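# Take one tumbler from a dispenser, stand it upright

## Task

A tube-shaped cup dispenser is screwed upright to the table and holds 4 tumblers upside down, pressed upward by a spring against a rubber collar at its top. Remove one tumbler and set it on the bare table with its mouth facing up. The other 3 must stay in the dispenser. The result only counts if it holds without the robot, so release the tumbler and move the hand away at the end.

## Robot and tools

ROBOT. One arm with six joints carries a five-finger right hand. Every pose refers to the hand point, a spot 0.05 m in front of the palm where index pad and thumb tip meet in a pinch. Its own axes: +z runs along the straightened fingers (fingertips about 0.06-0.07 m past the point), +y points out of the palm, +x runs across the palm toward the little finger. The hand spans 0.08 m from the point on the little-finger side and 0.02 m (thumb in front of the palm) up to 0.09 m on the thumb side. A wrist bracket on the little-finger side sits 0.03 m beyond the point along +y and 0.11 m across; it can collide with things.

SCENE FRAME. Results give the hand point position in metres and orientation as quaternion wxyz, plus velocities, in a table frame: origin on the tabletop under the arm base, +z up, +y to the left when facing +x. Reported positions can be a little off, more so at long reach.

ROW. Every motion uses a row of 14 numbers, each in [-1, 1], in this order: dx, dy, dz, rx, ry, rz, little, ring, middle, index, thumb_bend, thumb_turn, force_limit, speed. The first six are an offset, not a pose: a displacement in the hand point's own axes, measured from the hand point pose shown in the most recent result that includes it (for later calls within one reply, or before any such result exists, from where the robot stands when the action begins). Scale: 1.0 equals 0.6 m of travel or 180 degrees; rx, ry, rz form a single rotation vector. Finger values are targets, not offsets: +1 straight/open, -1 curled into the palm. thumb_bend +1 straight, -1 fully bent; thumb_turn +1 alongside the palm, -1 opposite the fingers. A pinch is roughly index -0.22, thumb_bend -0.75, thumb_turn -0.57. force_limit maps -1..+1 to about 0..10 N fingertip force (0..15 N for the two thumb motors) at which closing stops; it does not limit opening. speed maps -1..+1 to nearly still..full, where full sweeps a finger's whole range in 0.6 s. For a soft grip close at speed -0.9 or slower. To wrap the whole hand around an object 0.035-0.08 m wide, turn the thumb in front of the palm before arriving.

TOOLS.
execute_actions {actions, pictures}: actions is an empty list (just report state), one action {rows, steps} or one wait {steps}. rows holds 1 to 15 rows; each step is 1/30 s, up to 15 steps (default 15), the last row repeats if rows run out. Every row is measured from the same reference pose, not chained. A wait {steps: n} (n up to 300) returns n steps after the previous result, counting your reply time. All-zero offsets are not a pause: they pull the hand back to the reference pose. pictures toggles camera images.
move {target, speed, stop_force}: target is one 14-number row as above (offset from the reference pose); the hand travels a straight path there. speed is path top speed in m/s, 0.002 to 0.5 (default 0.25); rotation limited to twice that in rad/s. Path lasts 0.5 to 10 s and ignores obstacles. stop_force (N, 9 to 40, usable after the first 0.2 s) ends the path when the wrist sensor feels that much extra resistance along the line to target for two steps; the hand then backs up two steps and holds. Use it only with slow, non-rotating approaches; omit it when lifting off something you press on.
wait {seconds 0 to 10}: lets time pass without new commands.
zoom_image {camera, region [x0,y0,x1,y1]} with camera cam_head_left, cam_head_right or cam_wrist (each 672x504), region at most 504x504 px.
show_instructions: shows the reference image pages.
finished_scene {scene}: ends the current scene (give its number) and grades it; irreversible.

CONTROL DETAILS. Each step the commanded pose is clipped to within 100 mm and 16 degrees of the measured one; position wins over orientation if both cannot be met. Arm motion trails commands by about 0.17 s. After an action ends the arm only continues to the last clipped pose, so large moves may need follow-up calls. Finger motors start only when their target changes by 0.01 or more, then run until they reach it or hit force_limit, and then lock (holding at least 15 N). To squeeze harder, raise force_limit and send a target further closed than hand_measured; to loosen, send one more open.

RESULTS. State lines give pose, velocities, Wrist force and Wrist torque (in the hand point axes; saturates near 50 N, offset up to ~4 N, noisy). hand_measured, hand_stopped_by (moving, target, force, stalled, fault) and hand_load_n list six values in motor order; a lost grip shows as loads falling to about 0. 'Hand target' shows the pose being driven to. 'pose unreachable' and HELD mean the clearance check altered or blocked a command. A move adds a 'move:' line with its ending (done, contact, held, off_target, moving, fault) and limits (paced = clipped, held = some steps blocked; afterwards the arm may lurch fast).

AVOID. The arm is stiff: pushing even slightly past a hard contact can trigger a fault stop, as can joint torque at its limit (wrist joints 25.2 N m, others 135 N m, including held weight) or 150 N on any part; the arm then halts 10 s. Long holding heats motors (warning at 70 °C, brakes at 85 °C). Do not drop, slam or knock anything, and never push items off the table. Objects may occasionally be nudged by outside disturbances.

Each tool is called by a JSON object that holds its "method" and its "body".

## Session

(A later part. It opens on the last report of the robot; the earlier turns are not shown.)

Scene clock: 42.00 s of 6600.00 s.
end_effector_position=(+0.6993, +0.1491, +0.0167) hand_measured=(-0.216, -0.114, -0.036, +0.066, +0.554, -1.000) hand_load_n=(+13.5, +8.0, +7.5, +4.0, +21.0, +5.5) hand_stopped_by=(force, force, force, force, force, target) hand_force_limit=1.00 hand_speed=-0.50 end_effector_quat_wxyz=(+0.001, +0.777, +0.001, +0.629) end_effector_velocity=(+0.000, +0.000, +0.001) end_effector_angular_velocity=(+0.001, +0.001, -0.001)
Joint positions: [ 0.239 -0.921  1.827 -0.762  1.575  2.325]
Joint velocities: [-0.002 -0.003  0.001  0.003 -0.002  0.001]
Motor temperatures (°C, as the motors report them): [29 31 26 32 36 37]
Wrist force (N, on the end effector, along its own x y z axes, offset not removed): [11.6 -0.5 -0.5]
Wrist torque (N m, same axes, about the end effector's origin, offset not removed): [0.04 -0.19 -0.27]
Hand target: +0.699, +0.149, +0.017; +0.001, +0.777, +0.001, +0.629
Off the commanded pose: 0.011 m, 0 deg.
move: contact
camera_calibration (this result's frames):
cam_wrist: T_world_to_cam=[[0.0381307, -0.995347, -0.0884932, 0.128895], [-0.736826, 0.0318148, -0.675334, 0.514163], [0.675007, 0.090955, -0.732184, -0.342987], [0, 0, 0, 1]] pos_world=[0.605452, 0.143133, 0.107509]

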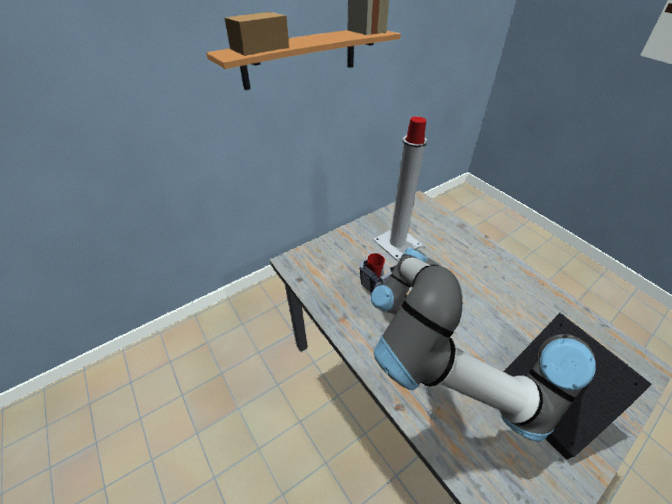

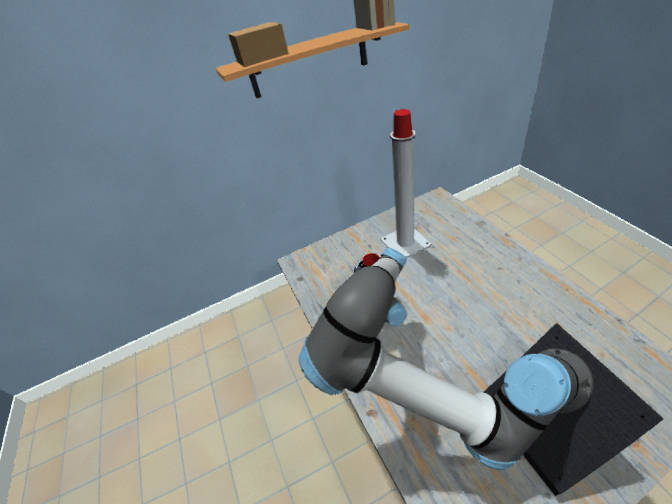

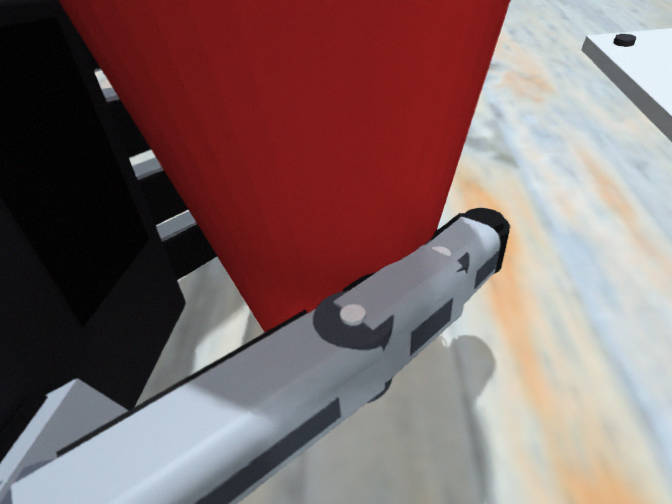

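{"method": "move", "body": {"target": [0.002,0,0,0,0,0,1,1,1,0.3,1,-1,1,-0.5], "speed": 0.005}}

{"method": "move", "body": {"target": [0.03,-0.01,-0.012,0,0,0,1,1,1,1,1,-1,1,-0.6], "speed": 0.025}}

{"method": "move", "body": {"target": [0.15,0,-0.27,0,0,0,1,1,1,1,1,-1,1,-0.5], "speed": 0.1}}

Scene clock: 44.60 s of 6600.00 s.
end_effector_position=(+0.6995, +0.1492, +0.0179) hand_measured=(+1.000, +1.000, +1.000, +0.296, +1.000, -1.000) hand_load_n=(+0.0, +0.0, +0.0, -7.5, +0.0, +0.0) hand_stopped_by=(target, target, target, target, target, target) hand_force_limit=1.00 hand_speed=-0.50 end_effector_quat_wxyz=(+0.001, +0.777, +0.001, +0.629) end_effector_velocity=(+0.000, -0.000, +0.000) end_effector_angular_velocity=(+0.000, +0.000, -0.000)
Joint positions: [ 0.237 -0.923  1.827 -0.761  1.573  2.324]
Joint velocities: [-0.001  0.     0.    -0.    -0.001  0.   ]
Motor temperatures (°C, as the motors report them): [29 31 26 32 36 37]
Wrist force (N, on the end effector, along its own x y z axes, offset not removed): [13.2 5.2 -6.1]
Wrist torque (N m, same axes, about the end effector's origin, offset not removed): [0.00 0.75 0.01]
Hand target: +0.700, +0.149, +0.018; +0.001, +0.777, +0.001, +0.629
Off the commanded pose: 0.000 m, 0 deg.
move: done
camera_calibration (this result's frames):
cam_wrist: T_world_to_cam=[[0.0381411, -0.995346, -0.0884964, 0.128994], [-0.736824, 0.0318095, -0.675335, 0.515144], [0.675007, 0.0909643, -0.732182, -0.3423], [0, 0, 0, 1]] pos_world=[0.605706, 0.143144, 0.108685]

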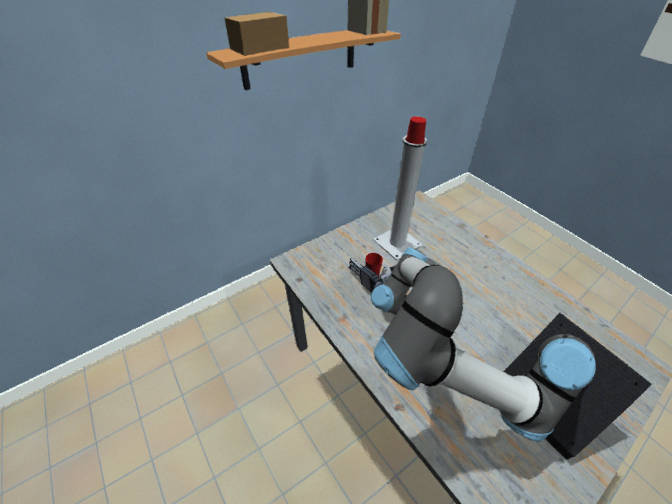

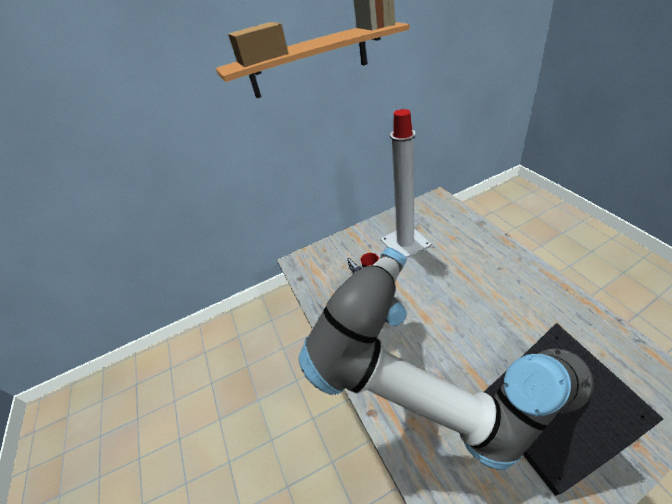

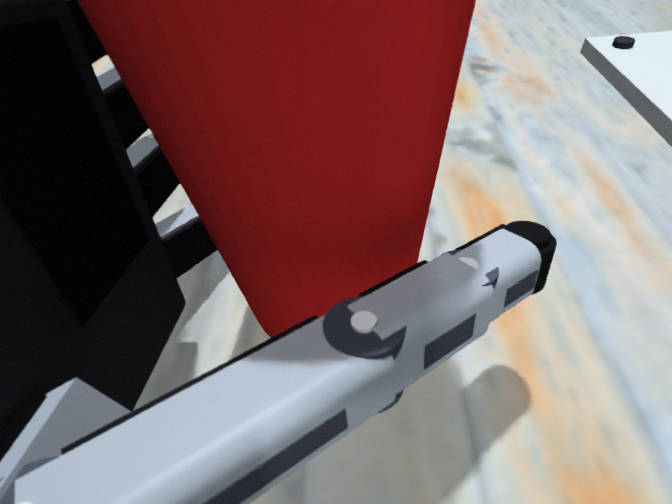

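Scene clock: 45.93 s of 6600.00 s.
end_effector_position=(+0.6962, +0.1552, +0.0370) hand_measured=(+1.000, +1.000, +1.000, +1.000, +1.000, -1.000) hand_load_n=(+0.0, +0.0, +0.0, +0.0, +0.0, +0.0) hand_stopped_by=(target, target, target, target, target, target) hand_force_limit=1.00 hand_speed=-0.60 end_effector_quat_wxyz=(+0.001, +0.777, +0.001, +0.629) end_effector_velocity=(-0.000, +0.001, +0.000) end_effector_angular_velocity=(+0.001, +0.001, +0.001)
Joint positions: [ 0.22  -0.967  1.844 -0.733  1.557  2.322]
Joint velocities: [ 0.    -0.001  0.001  0.    -0.001  0.   ]
Motor temperatures (°C, as the motors report them): [29 31 26 32 36 37]
Wrist force (N, on the end effector, along its own x y z axes, offset not removed): [-1.6 2.0 -0.5]
Wrist torque (N m, same axes, about the end effector's origin, offset not removed): [0.26 0.37 -0.24]
Hand target: +0.696, +0.155, +0.037; +0.001, +0.777, +0.001, +0.629
Off the commanded pose: 0.000 m, 0 deg.
move: done
camera_calibration (this result's frames):
cam_wrist: T_world_to_cam=[[0.0381354, -0.995345, -0.0885045, 0.136841], [-0.736828, 0.0318188, -0.675332, 0.525373], [0.675004, 0.0909666, -0.732185, -0.326663], [0, 0, 0, 1]] pos_world=[0.60239, 0.149203, 0.127734]

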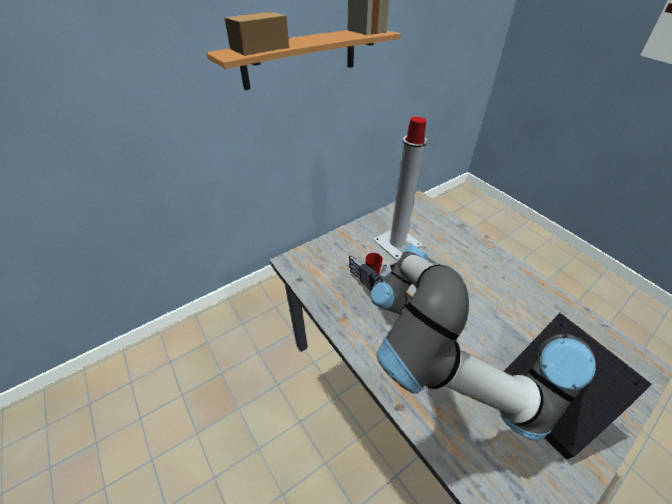

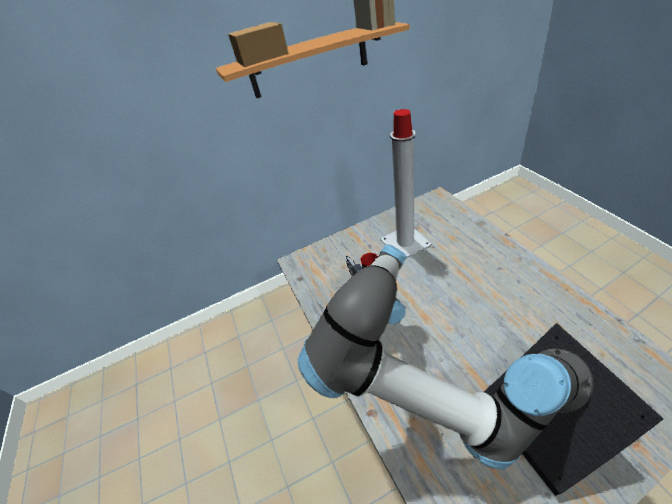

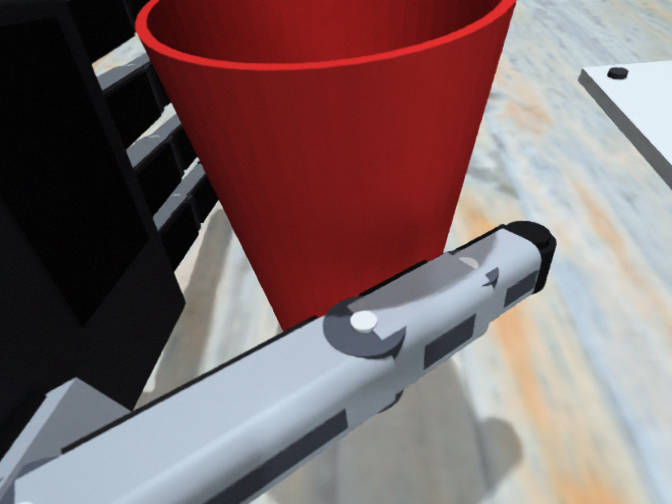

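Scene clock: 48.23 s of 6600.00 s.
end_effector_position=(+0.5565, +0.1555, +0.1584) hand_measured=(+1.000, +1.000, +1.000, +1.000, +1.000, -1.000) hand_load_n=(+0.0, +0.0, +0.0, +0.0, +0.0, +0.0) hand_stopped_by=(target, target, target, target, target, target) hand_force_limit=1.00 hand_speed=-0.50 end_effector_quat_wxyz=(+0.001, +0.777, +0.001, +0.629) end_effector_velocity=(-0.001, -0.000, +0.000) end_effector_angular_velocity=(+0.002, +0.001, -0.001)
Joint positions: [ 0.021 -1.446  2.26  -0.667  1.36   2.293]
Joint velocities: [-0.003 -0.004  0.003  0.002 -0.003  0.002]
Motor temperatures (°C, as the motors report them): [29 31 26 32 36 37]
Wrist force (N, on the end effector, along its own x y z axes, offset not removed): [-1.3 -1.4 1.9]
Wrist torque (N m, same axes, about the end effector's origin, offset not removed): [-0.19 0.22 -0.27]
Hand target: +0.556, +0.155, +0.158; +0.001, +0.777, +0.001, +0.629
Off the commanded pose: 0.000 m, 0 deg.
move: done
camera_calibration (this result's frames):
cam_wrist: T_world_to_cam=[[0.0380909, -0.995338, -0.088605, 0.153209], [-0.736823, 0.0319204, -0.675332, 0.50438], [0.675012, 0.0910101, -0.732172, -0.143496], [0, 0, 0, 1]] pos_world=[0.462664, 0.149455, 0.249135]

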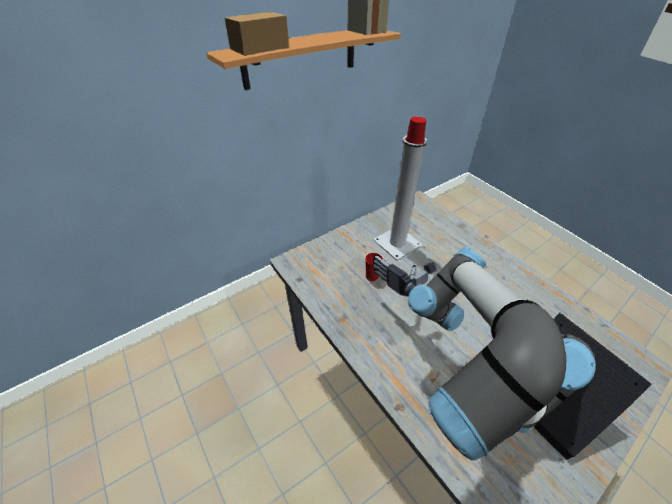

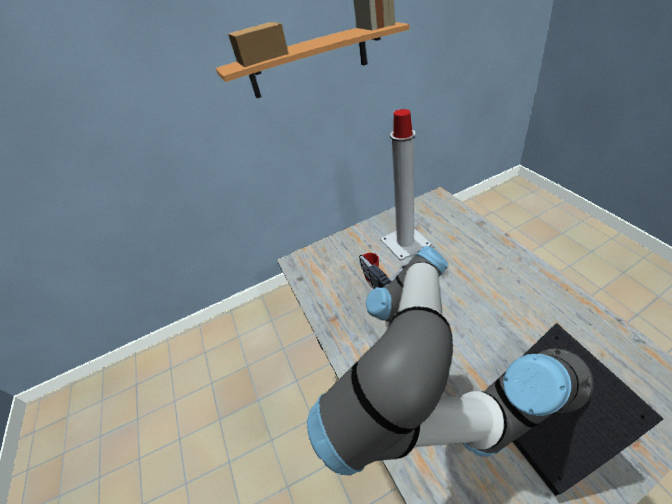

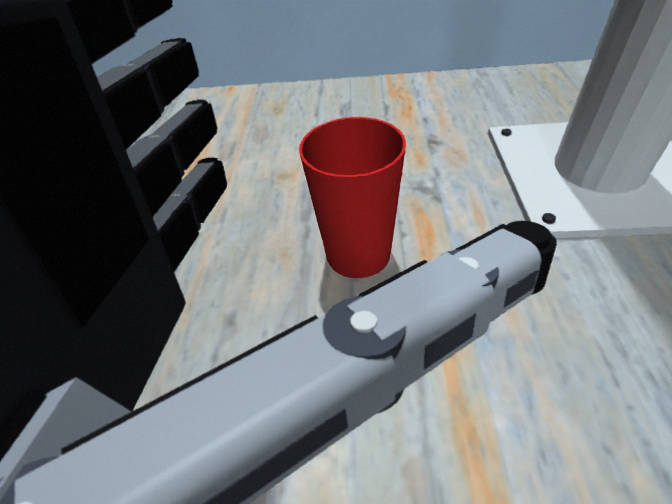

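{"method": "finished_scene", "body": {"scene": 2}}

The scene is finished: the task was done.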